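## Task

Remove the orange block marked 8 from the tower and lay it flat on the table at least roughly two block widths from the tower. The remaining tower must stay in its original spot, with its top block flat and centred on it. Neither the removed block nor the top block may be resting on the robot. Release, withdraw the grippers, and make sure nothing depends on the robot to stay in place.

## Robot and tools

ROBOT AND FRAME
Two arms, left_arm and right_arm, face each other across a table. left_arm is mounted on the +y side and right_arm on the -y side. The names do not mean sides of any image. All poses use one scene frame: the origin is at the table centre, +z is up, and the table surface is at z = 0.020 m. Positions are in metres. Orientations are quaternions written w first (qw, qx, qy, qz). Each gripper's fingers point along its own +x axis and close along its y axis. The reported end_effector_position is the point between the finger pads, about 3 to 4 cm back from the fingertips. Reported hand positions can be a little off, more so when an arm reaches far.

THE 16-NUMBER ROW
Every motion command is a row of 16 numbers covering both arms, even if one arm should stay still: left_arm x, y, z, qw, qx, qy, qz, opening, then right_arm x, y, z, qw, qx, qy, qz, opening. Position and quaternion are an absolute pose (where the gripper should be) in the scene frame, not an offset. Opening runs from -1 to 1: +1 is fully open (0.088 m); empty fingers touch near -0.80, and values below that close no further. Closing fully takes at least about 0.5 s. To hold a part, command an opening about 0.07 below the grip_measured you see while squeezing; smaller gaps grip more lightly. For an arm that should not move, repeat its last reported pose and the opening it should keep, and keep sending the same quaternion to hold an orientation rather than copying a drifted one.

TOOLS
execute_actions: "actions" is a list holding at most one item. An empty list just returns the current state. {"rows": [...], "steps": n} plays 1 to 15 rows, one per control step of 1/30 s; n is at most 15 (default 15) and the last row repeats if rows run out. {"steps": n} with no rows is a pause of up to 300 steps counted from the previous result. Optional "pictures" (true/false) controls whether camera images come back. A rejected call sends nothing.
move: "target" is one 16-number row as above; the grippers travel in straight lines toward it and all finish together, taking 0.5 to 10 s (stopping short if it would take longer). "speed" is the path's top speed in m/s, 0.002 to 0.5, default 0.25; rotation is capped at twice that in rad/s. The opening is sent when the move begins. Paths do not avoid obstacles or the other arm, and the real gripper may lag, wander or overshoot speed, especially with a nearly straight arm.
wait: "seconds" from 0 to 10; the robot gets no new command meanwhile.
zoom_image: "camera" is one of cam_head_left, cam_head_right, cam_high, cam_low; "region" is [x0, y0, x1, y1] in pixels of that camera's 504x504 image, top-left is (0, 0), at most 504 by 504.
The result reports success and gives the next task.

LIMITS ON COMMANDS
A target more than 0.6 m from the arm's last reported position along any gripper axis is refused. Each control step, the commanded pose is clipped to within 70 mm and 16 degrees of the measured pose, so long moves with execute_actions need several calls; after an action the arm continues only to its last clipped pose. Position is favoured over orientation if both cannot be met. Friction may leave the gripper short or slightly tilted, and tiny moves may not happen; check the reported pose after each move and correct. Joint ranges (rad): waist -3.054 to 3.054, shoulder 0.000 to 3.142, elbow 0.000 to 2.356, wrist pitch -1.571 to 1.571, wrist yaw -1.571 to 1.571, wrist roll -3.142 to 3.142.

READING RESULTS
The state line lists each arm's gripper position, quaternion and velocities. grip_measured is the finger opening on the command scale (it can be about 1 mm off and reads up to 0.061 narrower while squeezing firmly); the last Joint positions value per arm is opening in metres. grip_effort_n is motor effort in newtons, negative closing, positive opening, capped near 83 N; it stays nonzero at rest and is noisy. HELD marks steps where the clearance check withheld your command; a "pose unreachable" line names the arm affected. "Hand target" shows where each arm is now being driven. A move adds a "move:" line: done, off_target, moving, held or fault, plus limits such as paced (pose clipped) or held (steps blocked, after which the arm may jump fast), and each gripper's remaining distance.

CAMERAS
Four 504x504 views: cam_head_left and cam_head_right look down from above the -x edge, cam_high from above the +x side, cam_low from low near the -x, +y corner. Calibration data is supplied for projecting points.

WHAT TO AVOID
Do not knock, push or drop anything off the table, and do not let the tower shift. Keep arms from striking or squeezing each other. Contact torque at a joint's load limit (waist 18.2, shoulder 22.5, elbow 22.4, wrist pitch 5.92, wrist yaw 5.9, wrist roll 5.54 N m, held weight included) causes a 10 s TORQUE FAULT stop. Faster moves and targets set deeper past contact hit harder. Holding loads heats motors: MOTOR HOT appears from 50 °C, and at 95 °C an OVER-TEMPERATURE FAULT holds the arm and may cut its power. Occasional external tugs on held parts or nudges on loose ones can occur. Finish by opening and moving away so nothing rests on the grippers.

Each tool is called after "Call:" by a JSON object that holds its "api" and its "payload".

## Session

Call:
{"api": "execute_actions", "payload": {"actions": []}}

Scene clock: 0.00 s of 3920.00 s.
left_arm: end_effector_position=(-0.0601, +0.3111, +0.2648) grip_measured=+0.817 grip_effort_n=n/a end_effector_quat_wxyz=(+0.555, +0.397, +0.597, -0.421) end_effector_velocity=(+0.004, -0.001, -0.000) end_effector_angular_velocity=(-0.011, -0.020, +0.011) | right_arm: end_effector_position=(-0.1665, -0.2342, +0.3055) grip_measured=+0.822 grip_effort_n=n/a end_effector_quat_wxyz=(+0.238, +0.611, +0.455, -0.602) end_effector_velocity=(-0.001, -0.000, -0.000) end_effector_angular_velocity=(-0.009, +0.008, +0.033)
Joint positions: left_arm=[-0.553  1.283  1.125 -1.366  0.05  -1.189  0.079] | right_arm=[ 1.354  1.663  1.731 -1.37   0.155 -1.621  0.079]
Joint velocities: left_arm=[ 0.002 -0.002 -0.002 -0.007 -0.022 -0.007 -0.   ] | right_arm=[-0.007 -0.002 -0.002  0.007 -0.022 -0.037 -0.   ]
Heat: left arm: hottest waist 23 °C (+0.0 °C/min); right arm: hottest shoulder 23 °C (+0.0 °C/min).
Hand target (left_arm): -0.060, +0.311, +0.265; +0.555, +0.397, +0.597, -0.421
Hand target (right_arm): -0.166, -0.234, +0.305; +0.238, +0.611, +0.455, -0.602

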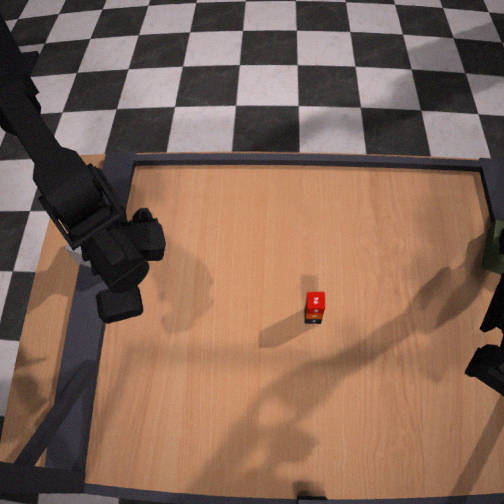

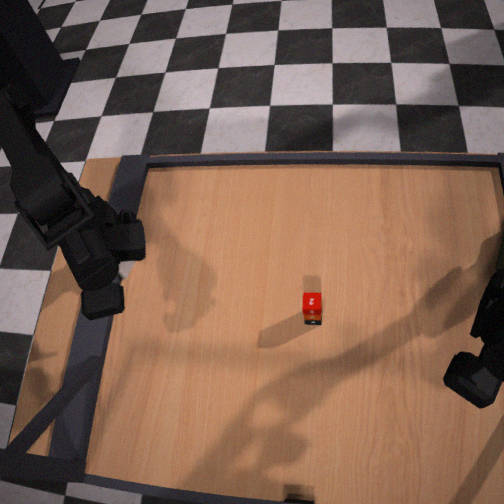

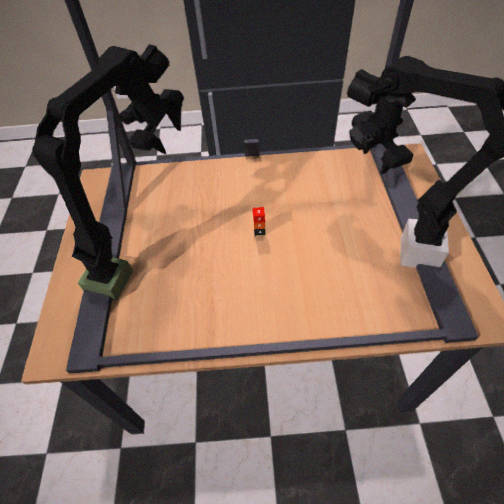

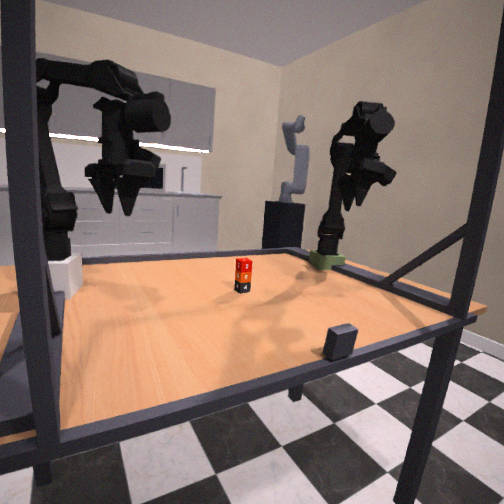

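Call:
{"api": "zoom_image", "payload": {"camera": "cam_low", "region": [210, 240, 280, 310]}}

Call:
{"api": "zoom_image", "payload": {"camera": "cam_head_left", "region": [280, 270, 350, 340]}}

Call:
{"api": "zoom_image", "payload": {"camera": "cam_high", "region": [225, 185, 295, 255]}}

Region (210, 240, 280, 310) of cam_low's 504x504 image, scaled by 7.200, with more detail than that image has.

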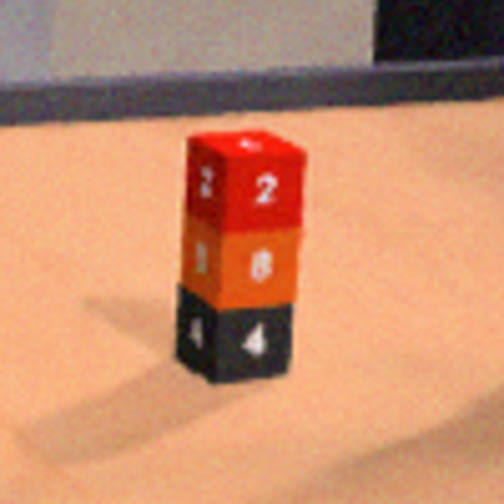

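Region (280, 270, 350, 340) of cam_head_left's 504x504 image, scaled by 7.200, with more detail than that image has.

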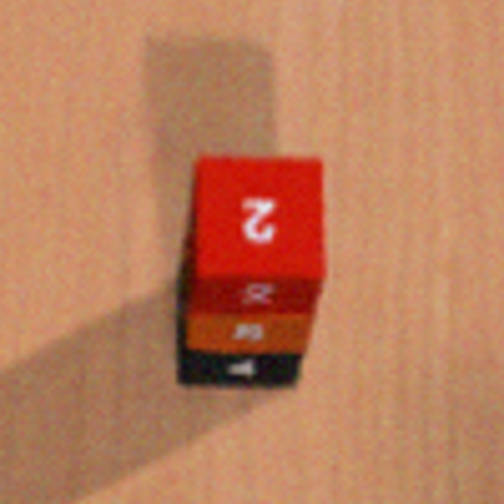

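Region (225, 185, 295, 255) of cam_high's 504x504 image, scaled by 7.200, with more detail than that image has.

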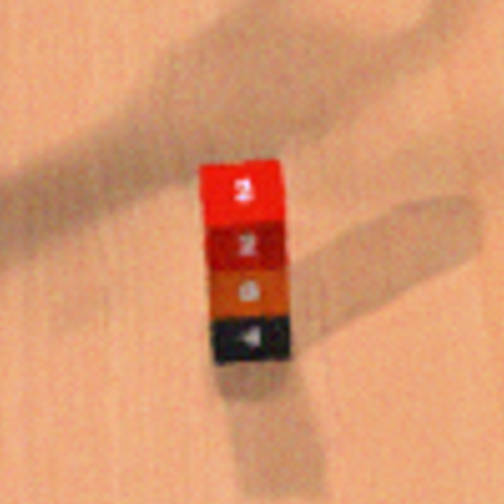

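Call:
{"api": "move", "payload": {"target": [-0.038,0.01,0.17,0.5,0.5,0.5,-0.5,0.6,-0.06,-0.22,0.2,0.5,0.5,0.5,-0.5,0.6]}}

Call:
{"api": "zoom_image", "payload": {"camera": "cam_low", "region": [190, 200, 300, 310]}}

Call:
{"api": "zoom_image", "payload": {"camera": "cam_high", "region": [210, 150, 310, 250]}}

Scene clock: 10.43 s of 3920.00 s.
left_arm: end_effector_position=(-0.0376, +0.0117, +0.1735) grip_measured=+0.603 grip_effort_n=-17.0 end_effector_quat_wxyz=(+0.501, +0.494, +0.501, -0.504) end_effector_velocity=(+0.002, -0.000, -0.004) end_effector_angular_velocity=(+0.019, -0.014, +0.010) | right_arm: end_effector_position=(-0.0619, -0.2178, +0.2022) grip_measured=+0.603 grip_effort_n=-14.7 end_effector_quat_wxyz=(+0.497, +0.503, +0.502, -0.497) end_effector_velocity=(+0.001, -0.002, -0.000) end_effector_angular_velocity=(-0.010, +0.001, +0.005)
Joint positions: left_arm=[-0.009  2.304  2.012 -1.265  0.006 -0.312  0.069] | right_arm=[ 1.018  1.59   1.277 -1.25   0.008 -2.468  0.069]
Joint velocities: left_arm=[ 0.002  0.022  0.022 -0.022 -0.007 -0.007  0.   ] | right_arm=[-0.002 -0.002 -0.002 -0.007 -0.007 -0.007  0.   ]
Heat: left arm: hottest waist 23 °C (+0.0 °C/min); right arm: hottest shoulder 25 °C (+11.5 °C/min).
Hand target (left_arm): -0.037, +0.010, +0.169; +0.499, +0.498, +0.501, -0.502
Hand target (right_arm): -0.060, -0.219, +0.199; +0.501, +0.501, +0.500, -0.499
Off the commanded pose (left_arm): 0.004 m, 1 deg.
Off the commanded pose (right_arm): 0.004 m, 1 deg.
After step 90, 5.53 s passed at rest.
move: done

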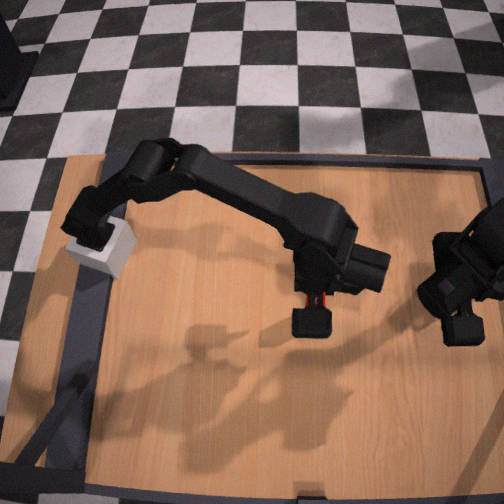

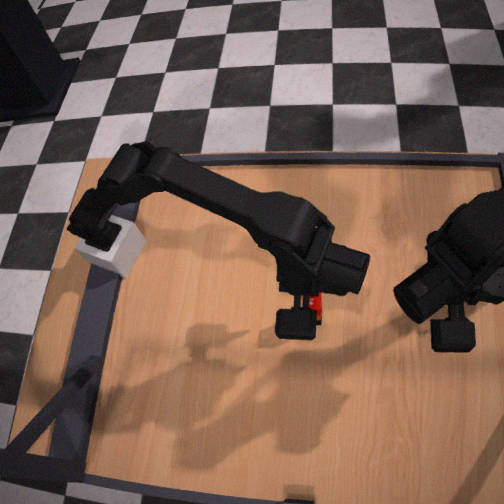

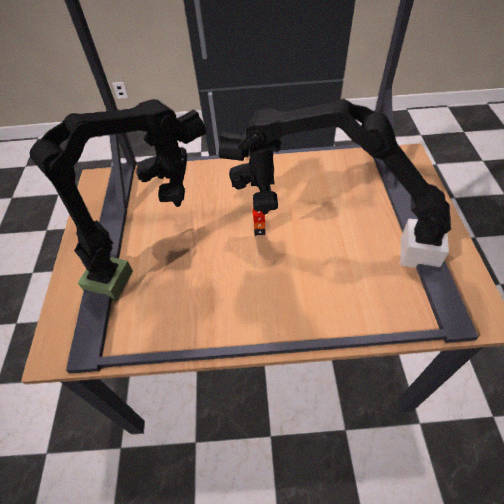

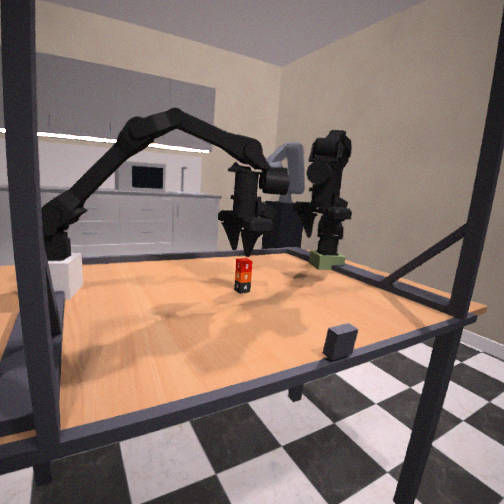

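Region (190, 200, 300, 310) of cam_low's 504x504 image, scaled by 4.582, with more detail than that image has.

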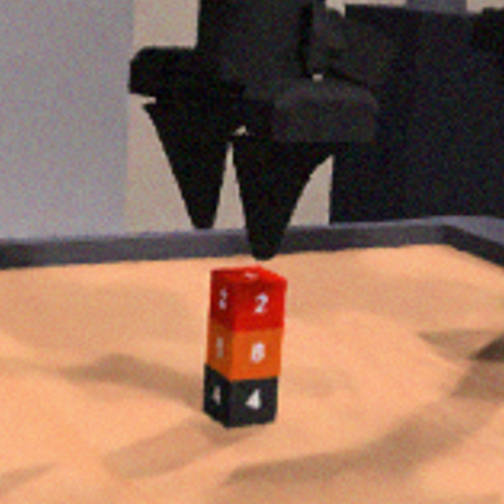

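Region (210, 150, 310, 250) of cam_high's 504x504 image, scaled by 5.040, with more detail than that image has.

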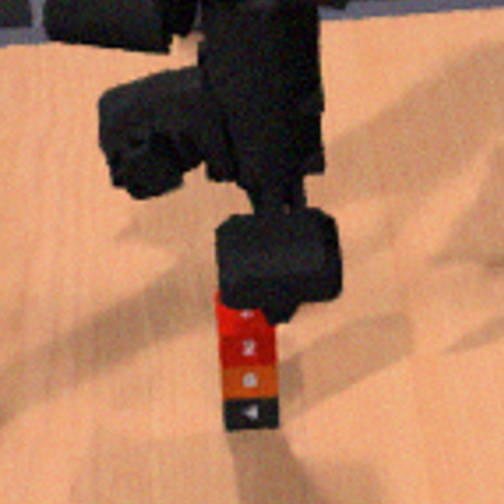

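Call:
{"api": "move", "payload": {"target": [-0.038,-0.004,0.16,0.5,0.5,0.5,-0.5,0.6,-0.06,-0.25,0.2,0.5,0.5,0.5,-0.5,0.6], "speed": 0.1}}

Call:
{"api": "move", "payload": {"target": [-0.038,-0.004,0.132,0.5,0.5,0.5,-0.5,0.6,-0.06,-0.25,0.2,0.5,0.5,0.5,-0.5,0.6], "speed": 0.06}}

Call:
{"api": "zoom_image", "payload": {"camera": "cam_low", "region": [205, 225, 285, 305]}}

Call:
{"api": "zoom_image", "payload": {"camera": "cam_high", "region": [210, 150, 310, 250]}}

Scene clock: 15.93 s of 3920.00 s.
left_arm: end_effector_position=(-0.0391, -0.0023, +0.1650) grip_measured=+0.603 grip_effort_n=-17.0 end_effector_quat_wxyz=(+0.501, +0.496, +0.500, -0.503) end_effector_velocity=(-0.002, +0.002, -0.000) end_effector_angular_velocity=(+0.009, +0.005, +0.005) | right_arm: end_effector_position=(-0.0607, -0.2468, +0.2001) grip_measured=+0.603 grip_effort_n=-14.7 end_effector_quat_wxyz=(+0.500, +0.501, +0.501, -0.498) end_effector_velocity=(+0.004, -0.001, -0.001) end_effector_angular_velocity=(-0.004, -0.014, +0.005)
Joint positions: left_arm=[-0.004  2.38   2.109 -1.29   0.002 -0.306  0.069] | right_arm=[ 1.083  1.509  1.189 -1.25   0.004 -2.406  0.069]
Joint velocities: left_arm=[-0.002  0.002  0.002 -0.007  0.007 -0.007 -0.   ] | right_arm=[-0.002 -0.002 -0.007 -0.007  0.007 -0.007 -0.   ]
Heat: left arm: hottest shoulder 24 °C (+3.8 °C/min); right arm: hottest shoulder 25 °C (+7.5 °C/min).
Hand target (left_arm): -0.038, -0.004, +0.160; +0.500, +0.500, +0.500, -0.500
Hand target (right_arm): -0.060, -0.250, +0.200; +0.500, +0.500, +0.500, -0.500
Off the commanded pose (left_arm): 0.005 m, 1 deg.
Off the commanded pose (right_arm): 0.003 m, 0 deg.
After step 90, 1.57 s passed at rest.
move: done

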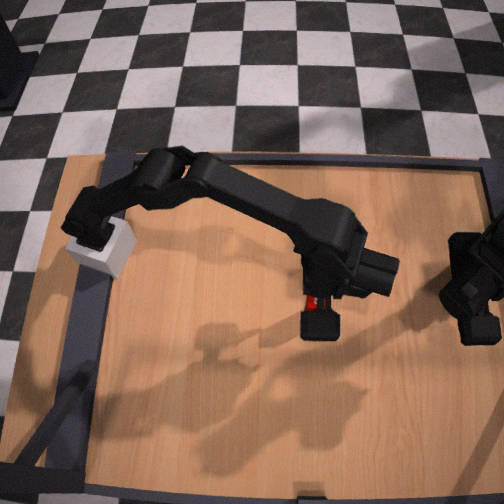

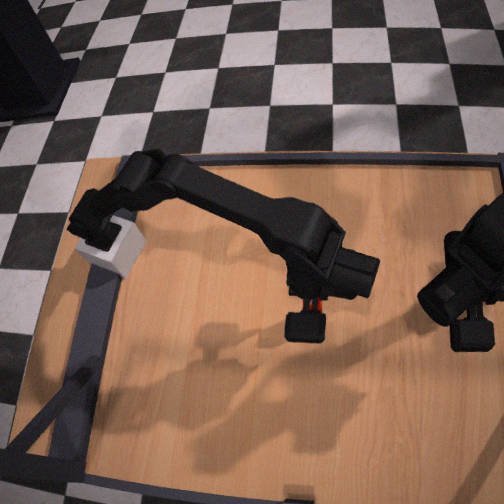

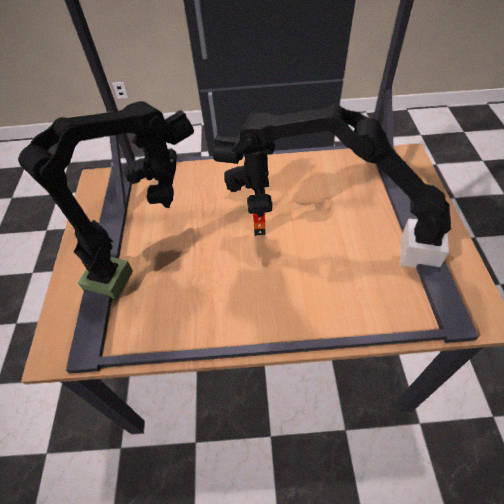

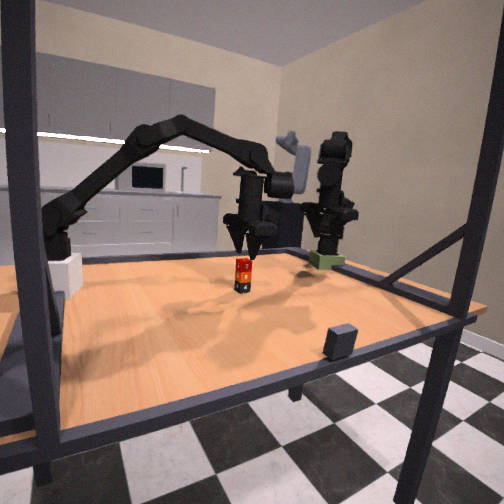

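Scene clock: 16.90 s of 3920.00 s.
left_arm: end_effector_position=(-0.0404, -0.0067, +0.1417) grip_measured=+0.603 grip_effort_n=-17.0 end_effector_quat_wxyz=(+0.504, +0.492, +0.497, -0.507) end_effector_velocity=(-0.002, +0.003, +0.000) end_effector_angular_velocity=(+0.009, +0.005, -0.010) | right_arm: end_effector_position=(-0.0608, -0.2468, +0.2002) grip_measured=+0.603 grip_effort_n=-15.1 end_effector_quat_wxyz=(+0.500, +0.501, +0.501, -0.498) end_effector_velocity=(-0.001, +0.000, -0.000) end_effector_angular_velocity=(+0.000, +0.010, +0.005)
Joint positions: left_arm=[-0.004  2.396  2.045 -1.196  0.002 -0.306  0.069] | right_arm=[ 1.083  1.508  1.189 -1.25   0.004 -2.405  0.069]
Joint velocities: left_arm=[-0.002 -0.002 -0.002 -0.007  0.007  0.007 -0.   ] | right_arm=[-0.002 -0.002 -0.002  0.007 -0.007 -0.007  0.   ]
Heat: left arm: hottest shoulder 24 °C (+3.6 °C/min); right arm: hottest shoulder 25 °C (+7.1 °C/min).
Hand target (left_arm): -0.038, -0.004, +0.132; +0.500, +0.500, +0.500, -0.500
Hand target (right_arm): -0.060, -0.250, +0.200; +0.500, +0.500, +0.500, -0.500
Off the commanded pose (left_arm): 0.010 m, 1 deg.
Off the commanded pose (right_arm): 0.003 m, 0 deg.
move: off_target (left_arm)

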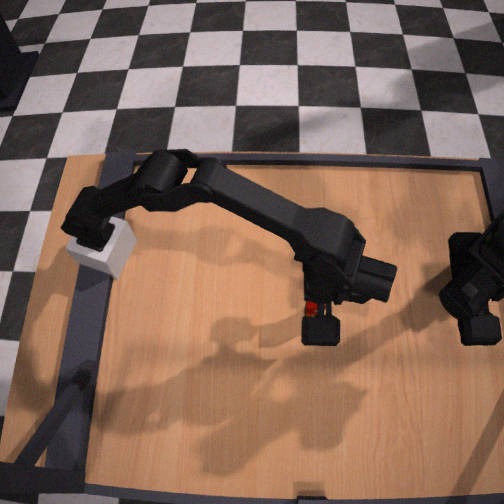

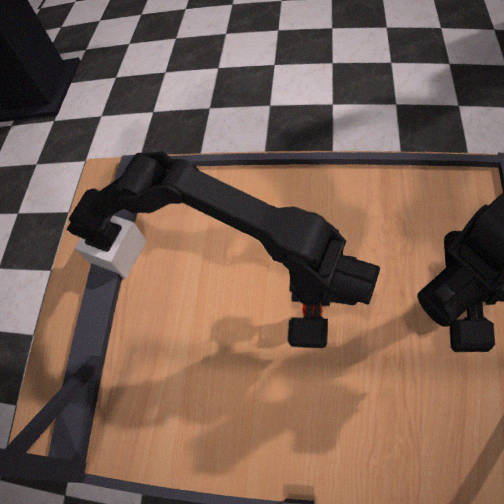

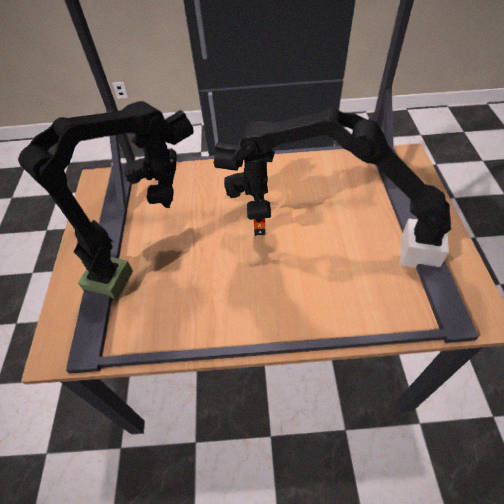

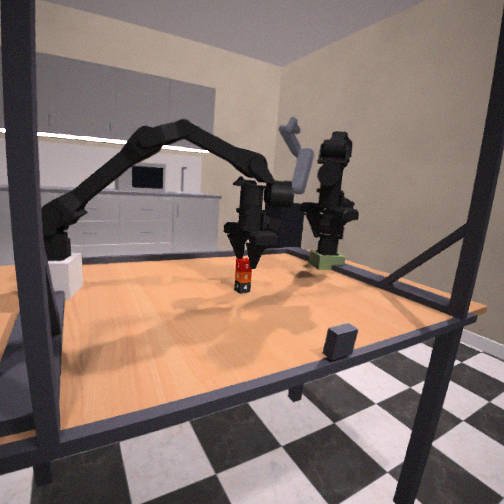

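Region (205, 225, 285, 305) of cam_low's 504x504 image, scaled by 6.300, with more detail than that image has.

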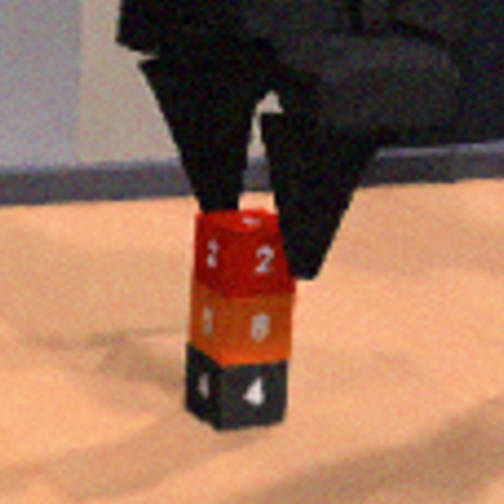

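Region (210, 150, 310, 250) of cam_high's 504x504 image, scaled by 5.040, with more detail than that image has.

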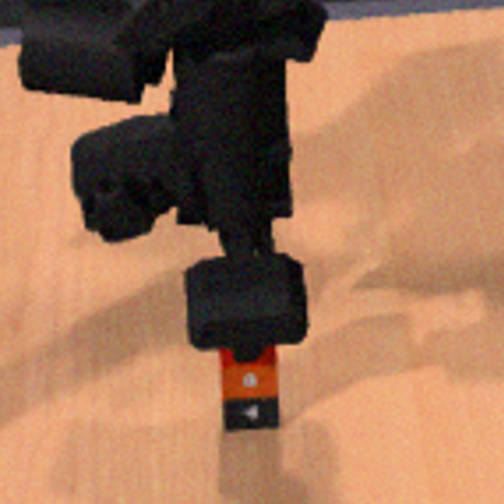

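Call:
{"api": "move", "payload": {"target": [-0.034,0.0,0.124,0.5,0.5,0.5,-0.5,0.2,-0.06,-0.25,0.2,0.5,0.5,0.5,-0.5,0.6], "speed": 0.04}}

Call:
{"api": "zoom_image", "payload": {"camera": "cam_low", "region": [205, 225, 285, 305]}}

Call:
{"api": "zoom_image", "payload": {"camera": "cam_high", "region": [210, 150, 310, 250]}}

Scene clock: 20.17 s of 3920.00 s.
left_arm: end_effector_position=(-0.0363, -0.0021, +0.1263) grip_measured=+0.203 grip_effort_n=-17.0 end_effector_quat_wxyz=(+0.501, +0.497, +0.500, -0.502) end_effector_velocity=(+0.003, +0.002, -0.003) end_effector_angular_velocity=(+0.005, -0.009, -0.005) | right_arm: end_effector_position=(-0.0609, -0.2469, +0.2002) grip_measured=+0.603 grip_effort_n=-14.7 end_effector_quat_wxyz=(+0.500, +0.501, +0.501, -0.498) end_effector_velocity=(-0.001, -0.001, -0.001) end_effector_angular_velocity=(-0.013, +0.018, +0.000)
Joint positions: left_arm=[ 0.001  2.396  1.983 -1.15   0.002 -0.301  0.049] | right_arm=[ 1.084  1.508  1.189 -1.25   0.004 -2.405  0.069]
Joint velocities: left_arm=[ 0.002 -0.002 -0.017  0.007 -0.007  0.007 -0.   ] | right_arm=[-0.007 -0.002 -0.007  0.007 -0.022 -0.007 -0.   ]
Heat: left arm: hottest shoulder 25 °C (+6.0 °C/min); right arm: hottest shoulder 25 °C (+6.0 °C/min).
Hand target (left_arm): -0.034, -0.000, +0.124; +0.500, +0.500, +0.500, -0.500
Hand target (right_arm): -0.060, -0.250, +0.200; +0.500, +0.500, +0.500, -0.500
Off the commanded pose (left_arm): 0.004 m, 0 deg.
Off the commanded pose (right_arm): 0.003 m, 0 deg.
move: done

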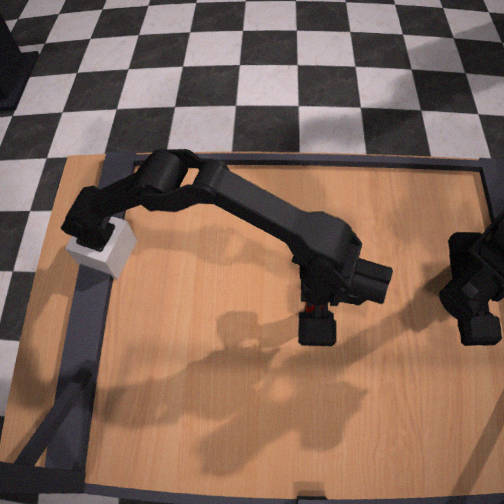

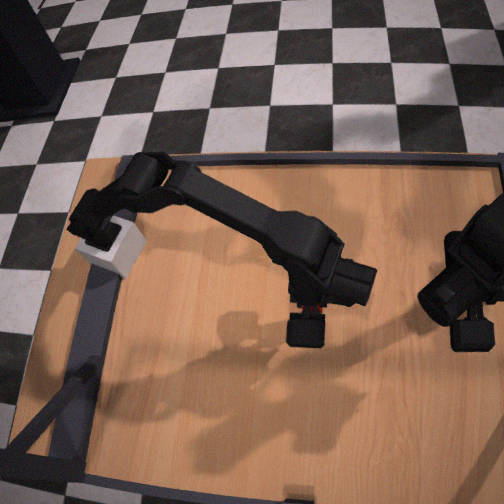

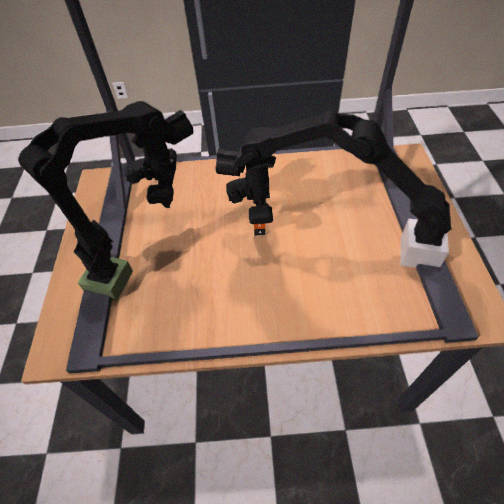

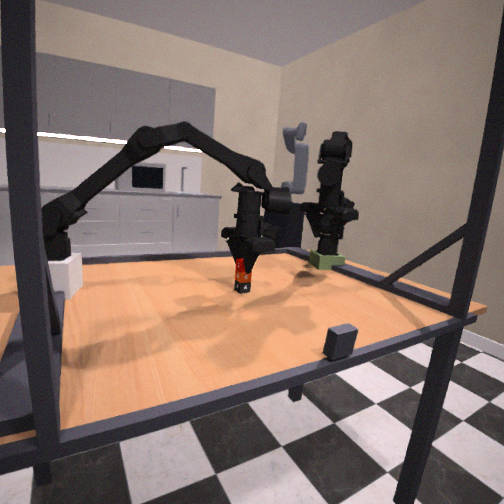

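Region (205, 225, 285, 305) of cam_low's 504x504 image, scaled by 6.300, with more detail than that image has.

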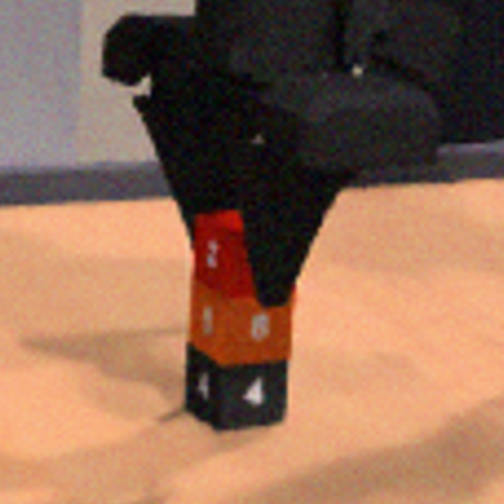

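Region (210, 150, 310, 250) of cam_high's 504x504 image, scaled by 5.040, with more detail than that image has.

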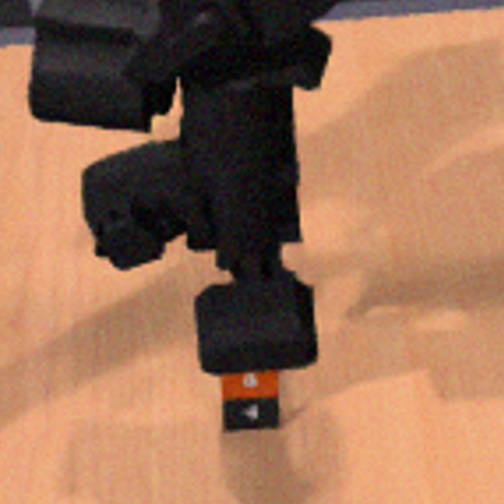

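Too low; raise to ~0.134.

Call:
{"api": "move", "payload": {"target": [-0.034,-0.002,0.137,0.5,0.5,0.5,-0.5,0.05,-0.06,-0.25,0.2,0.5,0.5,0.5,-0.5,0.6], "speed": 0.03}}

Call:
{"api": "zoom_image", "payload": {"camera": "cam_low", "region": [205, 225, 285, 305]}}

Scene clock: 23.23 s of 3920.00 s.
left_arm: end_effector_position=(-0.0349, +0.0009, +0.1325) grip_measured=+0.053 grip_effort_n=-17.0 end_effector_quat_wxyz=(+0.498, +0.503, +0.503, -0.496) end_effector_velocity=(+0.001, +0.003, +0.004) end_effector_angular_velocity=(+0.010, -0.011, +0.005) | right_arm: end_effector_position=(-0.0608, -0.2470, +0.2002) grip_measured=+0.603 grip_effort_n=-14.7 end_effector_quat_wxyz=(+0.500, +0.501, +0.501, -0.498) end_effector_velocity=(+0.002, +0.002, -0.001) end_effector_angular_velocity=(+0.007, -0.004, -0.000)
Joint positions: left_arm=[ 0.002  2.396  2.008 -1.194  0.002 -0.299  0.042] | right_arm=[ 1.084  1.508  1.189 -1.25   0.004 -2.405  0.069]
Joint velocities: left_arm=[-0.002 -0.007  0.002 -0.022 -0.007 -0.007 -0.   ] | right_arm=[-0.007 -0.002 -0.007  0.007  0.007 -0.007  0.   ]
Heat: left arm: hottest shoulder 26 °C (+7.7 °C/min); right arm: hottest shoulder 26 °C (+7.7 °C/min).
Hand target (left_arm): -0.034, -0.002, +0.137; +0.500, +0.500, +0.500, -0.500
Hand target (right_arm): -0.060, -0.250, +0.200; +0.500, +0.500, +0.500, -0.500
Off the commanded pose (left_arm): 0.005 m, 1 deg.
Off the commanded pose (right_arm): 0.003 m, 0 deg.
move: done

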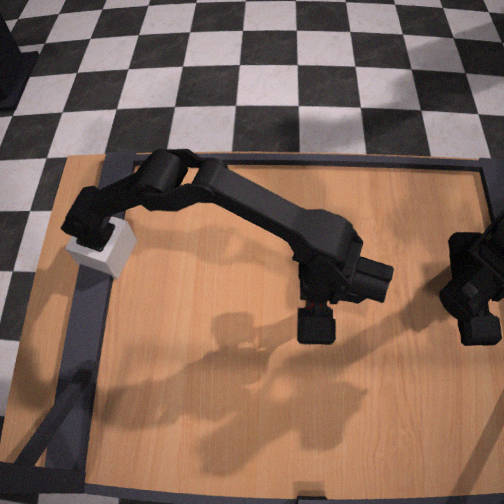

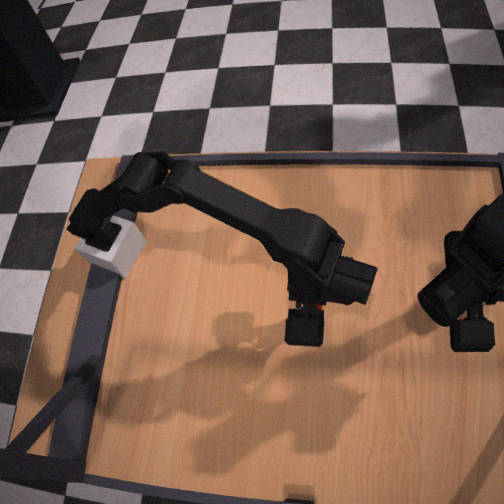

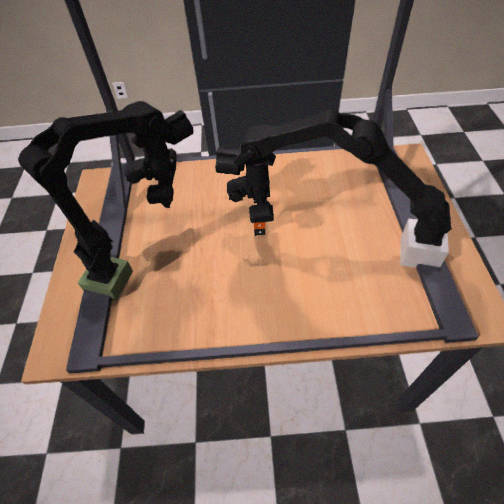

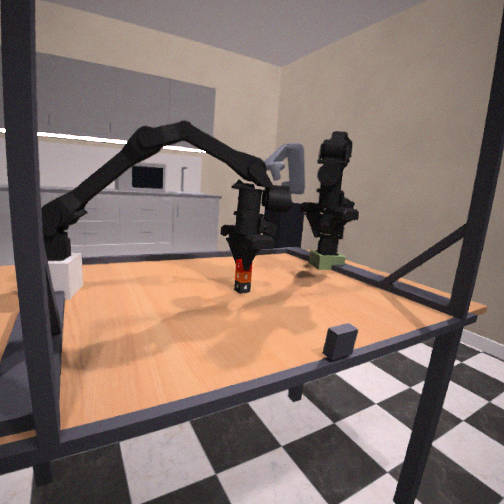

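Region (205, 225, 285, 305) of cam_low's 504x504 image, scaled by 6.300, with more detail than that image has.

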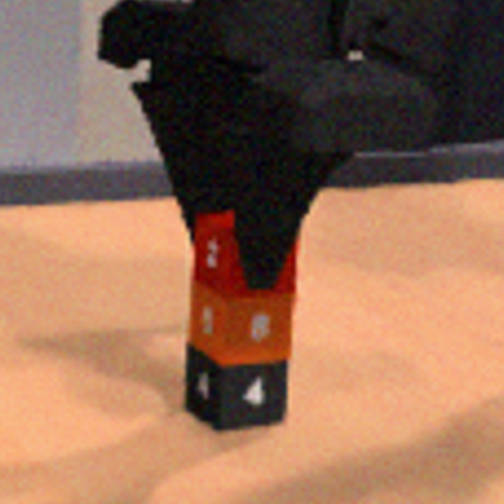

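Call:
{"api": "move", "payload": {"target": [-0.034,-0.002,0.135,0.5,0.5,0.5,-0.5,-0.32,-0.06,-0.25,0.2,0.5,0.5,0.5,-0.5,0.6], "speed": 0.03}}

Call:
{"api": "zoom_image", "payload": {"camera": "cam_low", "region": [205, 225, 285, 305]}}

Scene clock: 25.60 s of 3920.00 s.
left_arm: end_effector_position=(-0.0350, +0.0008, +0.1327) grip_measured=-0.211 grip_effort_n=-83.5 end_effector_quat_wxyz=(+0.498, +0.503, +0.503, -0.497) end_effector_velocity=(+0.003, +0.003, +0.002) end_effector_angular_velocity=(+0.014, -0.012, +0.010) | right_arm: end_effector_position=(-0.0608, -0.2470, +0.2002) grip_measured=+0.603 grip_effort_n=-14.7 end_effector_quat_wxyz=(+0.500, +0.501, +0.501, -0.498) end_effector_velocity=(-0.000, +0.001, -0.000) end_effector_angular_velocity=(+0.010, -0.001, +0.010)
Joint positions: left_arm=[ 0.002  2.396  2.009 -1.195  0.002 -0.299  0.029] | right_arm=[ 1.084  1.508  1.189 -1.25   0.004 -2.405  0.069]
Joint velocities: left_arm=[ 0.002 -0.002  0.002 -0.022 -0.007 -0.007 -0.   ] | right_arm=[ 0.002 -0.002 -0.002  0.007  0.007 -0.007  0.   ]
Heat: left arm: hottest shoulder 27 °C (+9.4 °C/min); right arm: hottest shoulder 26 °C (+7.0 °C/min).
Hand target (left_arm): -0.034, -0.002, +0.135; +0.500, +0.500, +0.500, -0.500
Hand target (right_arm): -0.060, -0.250, +0.200; +0.500, +0.500, +0.500, -0.500
Off the commanded pose (left_arm): 0.004 m, 1 deg.
Off the commanded pose (right_arm): 0.003 m, 0 deg.
move: done

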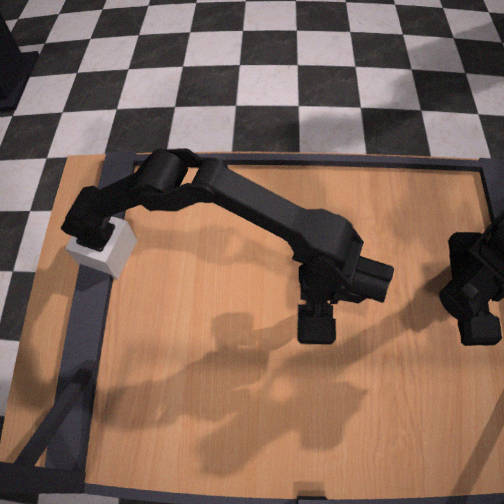

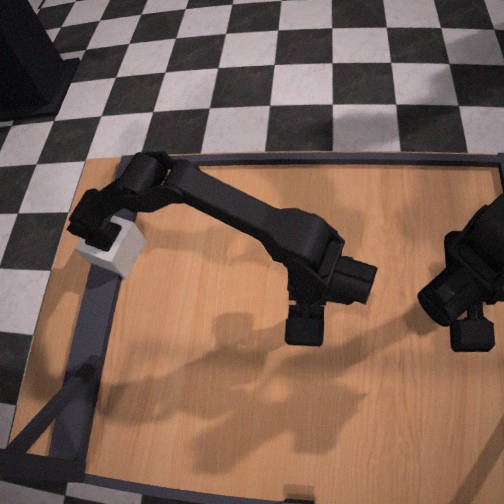

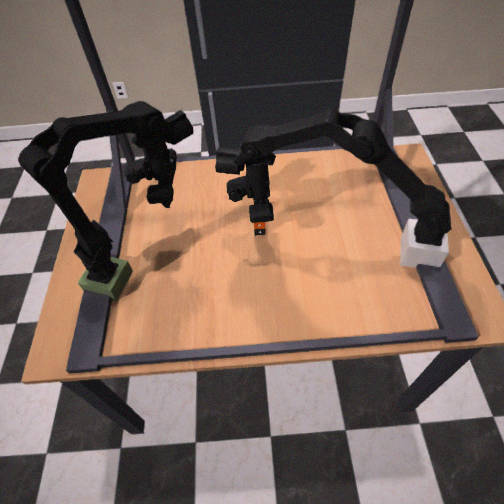

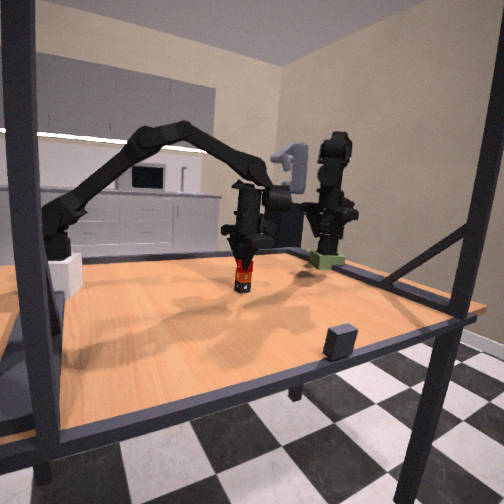

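Region (205, 225, 285, 305) of cam_low's 504x504 image, scaled by 6.300, with more detail than that image has.

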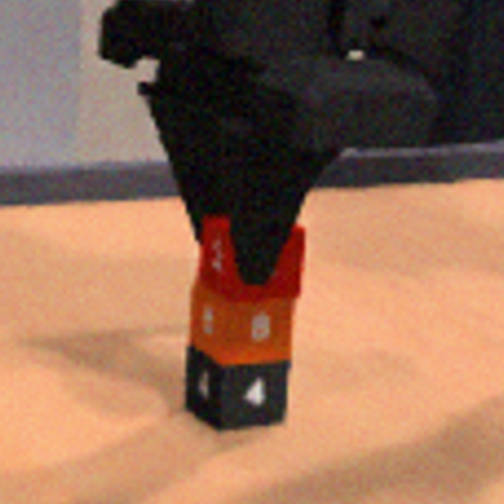

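Call:
{"api": "move", "payload": {"target": [-0.034,0.003,0.16,0.5,0.5,0.5,-0.5,-0.3,-0.06,-0.25,0.2,0.5,0.5,0.5,-0.5,0.6], "speed": 0.08}}

Call:
{"api": "move", "payload": {"target": [-0.034,0.26,0.16,0.5,0.5,0.5,-0.5,-0.3,-0.035,0.0,0.15,0.5,0.5,0.5,-0.5,0.6]}}

Call:
{"api": "zoom_image", "payload": {"camera": "cam_low", "region": [205, 225, 285, 305]}}

Call:
{"api": "zoom_image", "payload": {"camera": "cam_high", "region": [210, 150, 310, 250]}}

Scene clock: 29.50 s of 3920.00 s.
left_arm: end_effector_position=(-0.0335, +0.0055, +0.1526) grip_measured=-0.211 grip_effort_n=-83.5 end_effector_quat_wxyz=(+0.497, +0.505, +0.504, -0.494) end_effector_velocity=(-0.001, +0.003, -0.002) end_effector_angular_velocity=(+0.010, -0.010, -0.015) | right_arm: end_effector_position=(-0.0608, -0.2470, +0.2002) grip_measured=+0.603 grip_effort_n=-15.1 end_effector_quat_wxyz=(+0.500, +0.501, +0.501, -0.498) end_effector_velocity=(-0.000, -0.000, -0.001) end_effector_angular_velocity=(-0.003, +0.007, -0.010)
Joint positions: left_arm=[ 0.002  2.368  2.039 -1.261  0.002 -0.299  0.029] | right_arm=[ 1.084  1.508  1.189 -1.25   0.004 -2.405  0.069]
Joint velocities: left_arm=[-0.007  0.002 -0.002 -0.007 -0.007  0.007 -0.   ] | right_arm=[-0.002 -0.002 -0.007  0.007 -0.007  0.007 -0.   ]
Heat: left arm: hottest shoulder 28 °C (+10.2 °C/min); right arm: hottest shoulder 26 °C (+6.1 °C/min).
Hand target (left_arm): -0.034, +0.003, +0.160; +0.500, +0.500, +0.500, -0.500
Hand target (right_arm): -0.060, -0.250, +0.200; +0.500, +0.500, +0.500, -0.500
Off the commanded pose (left_arm): 0.008 m, 1 deg.
Off the commanded pose (right_arm): 0.003 m, 0 deg.
After step 90, 0.03 s passed at rest.
move: done

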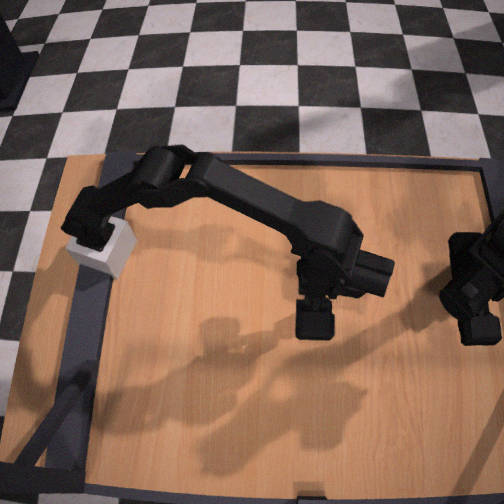

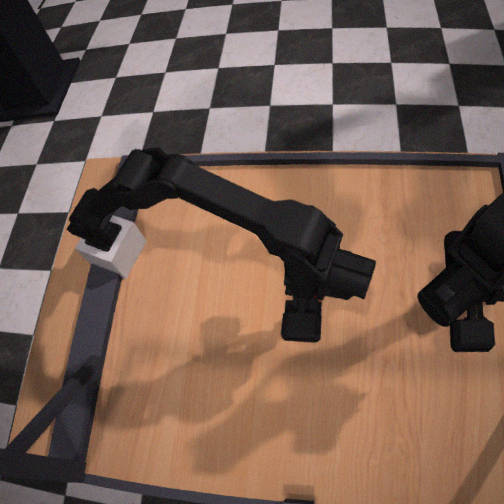

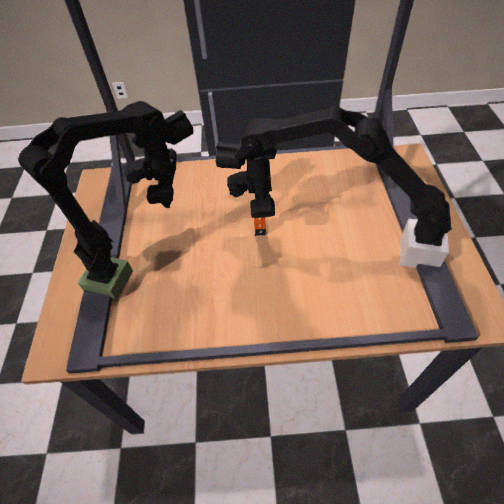

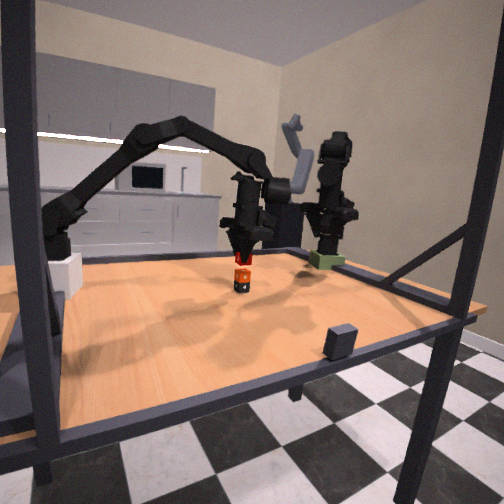

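Scene clock: 31.17 s of 3920.00 s.
left_arm: end_effector_position=(-0.0369, +0.2566, +0.1616) grip_measured=-0.211 grip_effort_n=-83.5 end_effector_quat_wxyz=(+0.499, +0.500, +0.500, -0.501) end_effector_velocity=(+0.002, +0.003, -0.000) end_effector_angular_velocity=(+0.002, -0.010, +0.000) | right_arm: end_effector_position=(-0.0357, -0.0021, +0.1537) grip_measured=+0.603 grip_effort_n=-14.7 end_effector_quat_wxyz=(+0.499, +0.503, +0.499, -0.499) end_effector_velocity=(-0.003, +0.001, -0.003) end_effector_angular_velocity=(-0.019, +0.017, -0.010)
Joint positions: left_arm=[-0.338  1.476  0.863 -0.956  0.001 -0.636  0.029] | right_arm=[ 0.672  2.351  2.148 -1.366  0.004 -2.812  0.069]
Joint velocities: left_arm=[-0.007 -0.007 -0.007 -0.007 -0.007 -0.007 -0.   ] | right_arm=[-0.002  0.027  0.037 -0.022 -0.022  0.007  0.   ]
Heat: left arm: hottest shoulder 28 °C (+9.6 °C/min); right arm: hottest shoulder 26 °C (+5.8 °C/min).
Hand target (left_arm): -0.035, +0.260, +0.161; +0.500, +0.501, +0.500, -0.499
Hand target (right_arm): -0.036, +0.000, +0.151; +0.501, +0.501, +0.499, -0.499
Off the commanded pose (left_arm): 0.005 m, 0 deg.
Off the commanded pose (right_arm): 0.004 m, 0 deg.
move: done

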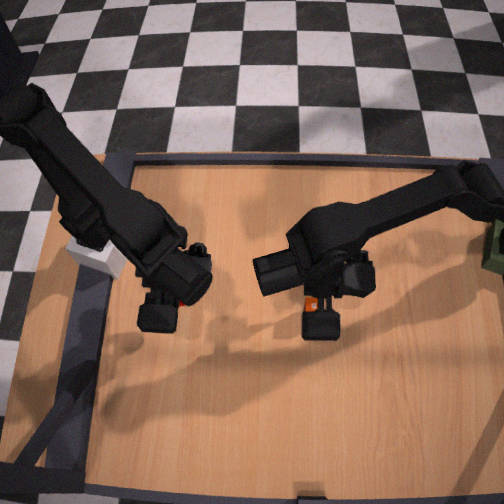

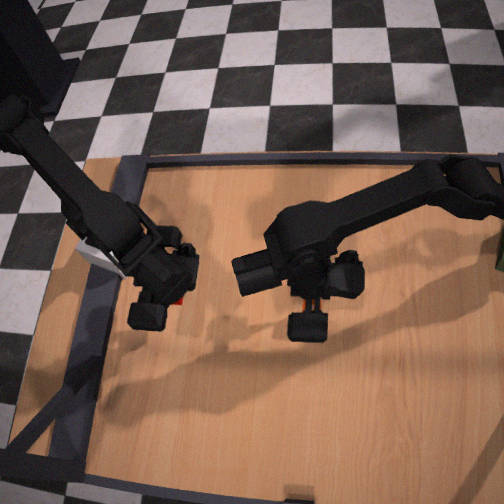

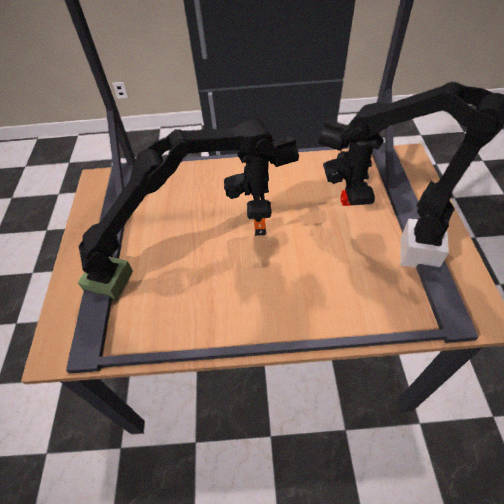

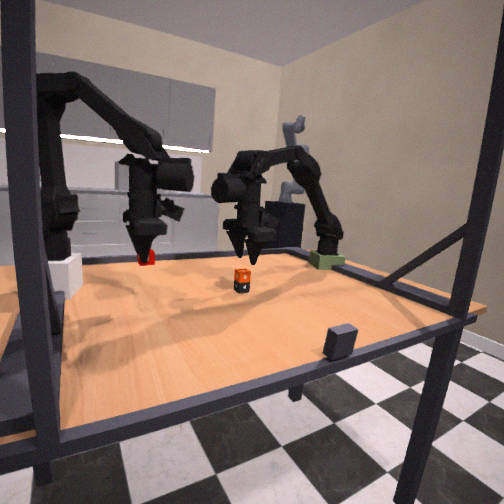

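Region (205, 225, 285, 305) of cam_low's 504x504 image, scaled by 6.300, with more detail than that image has.

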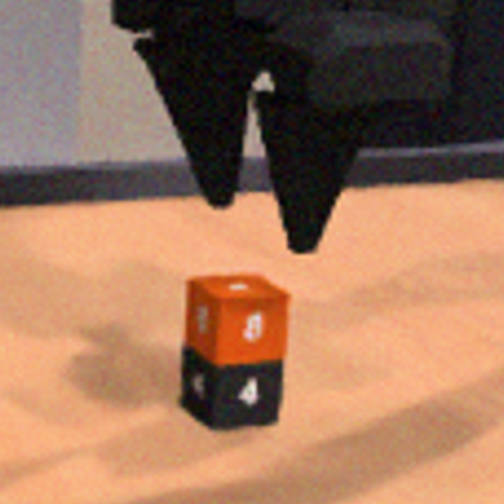

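Region (210, 150, 310, 250) of cam_high's 504x504 image, scaled by 5.040, with more detail than that image has.

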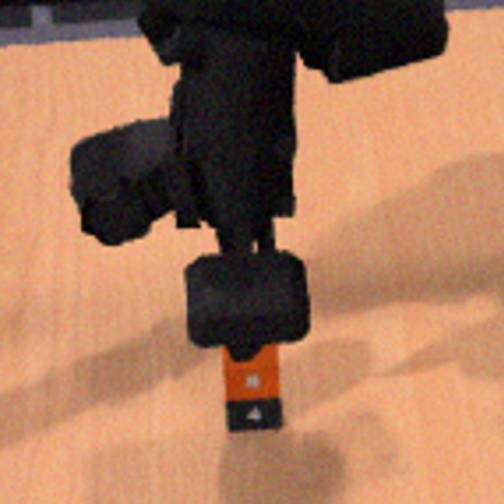

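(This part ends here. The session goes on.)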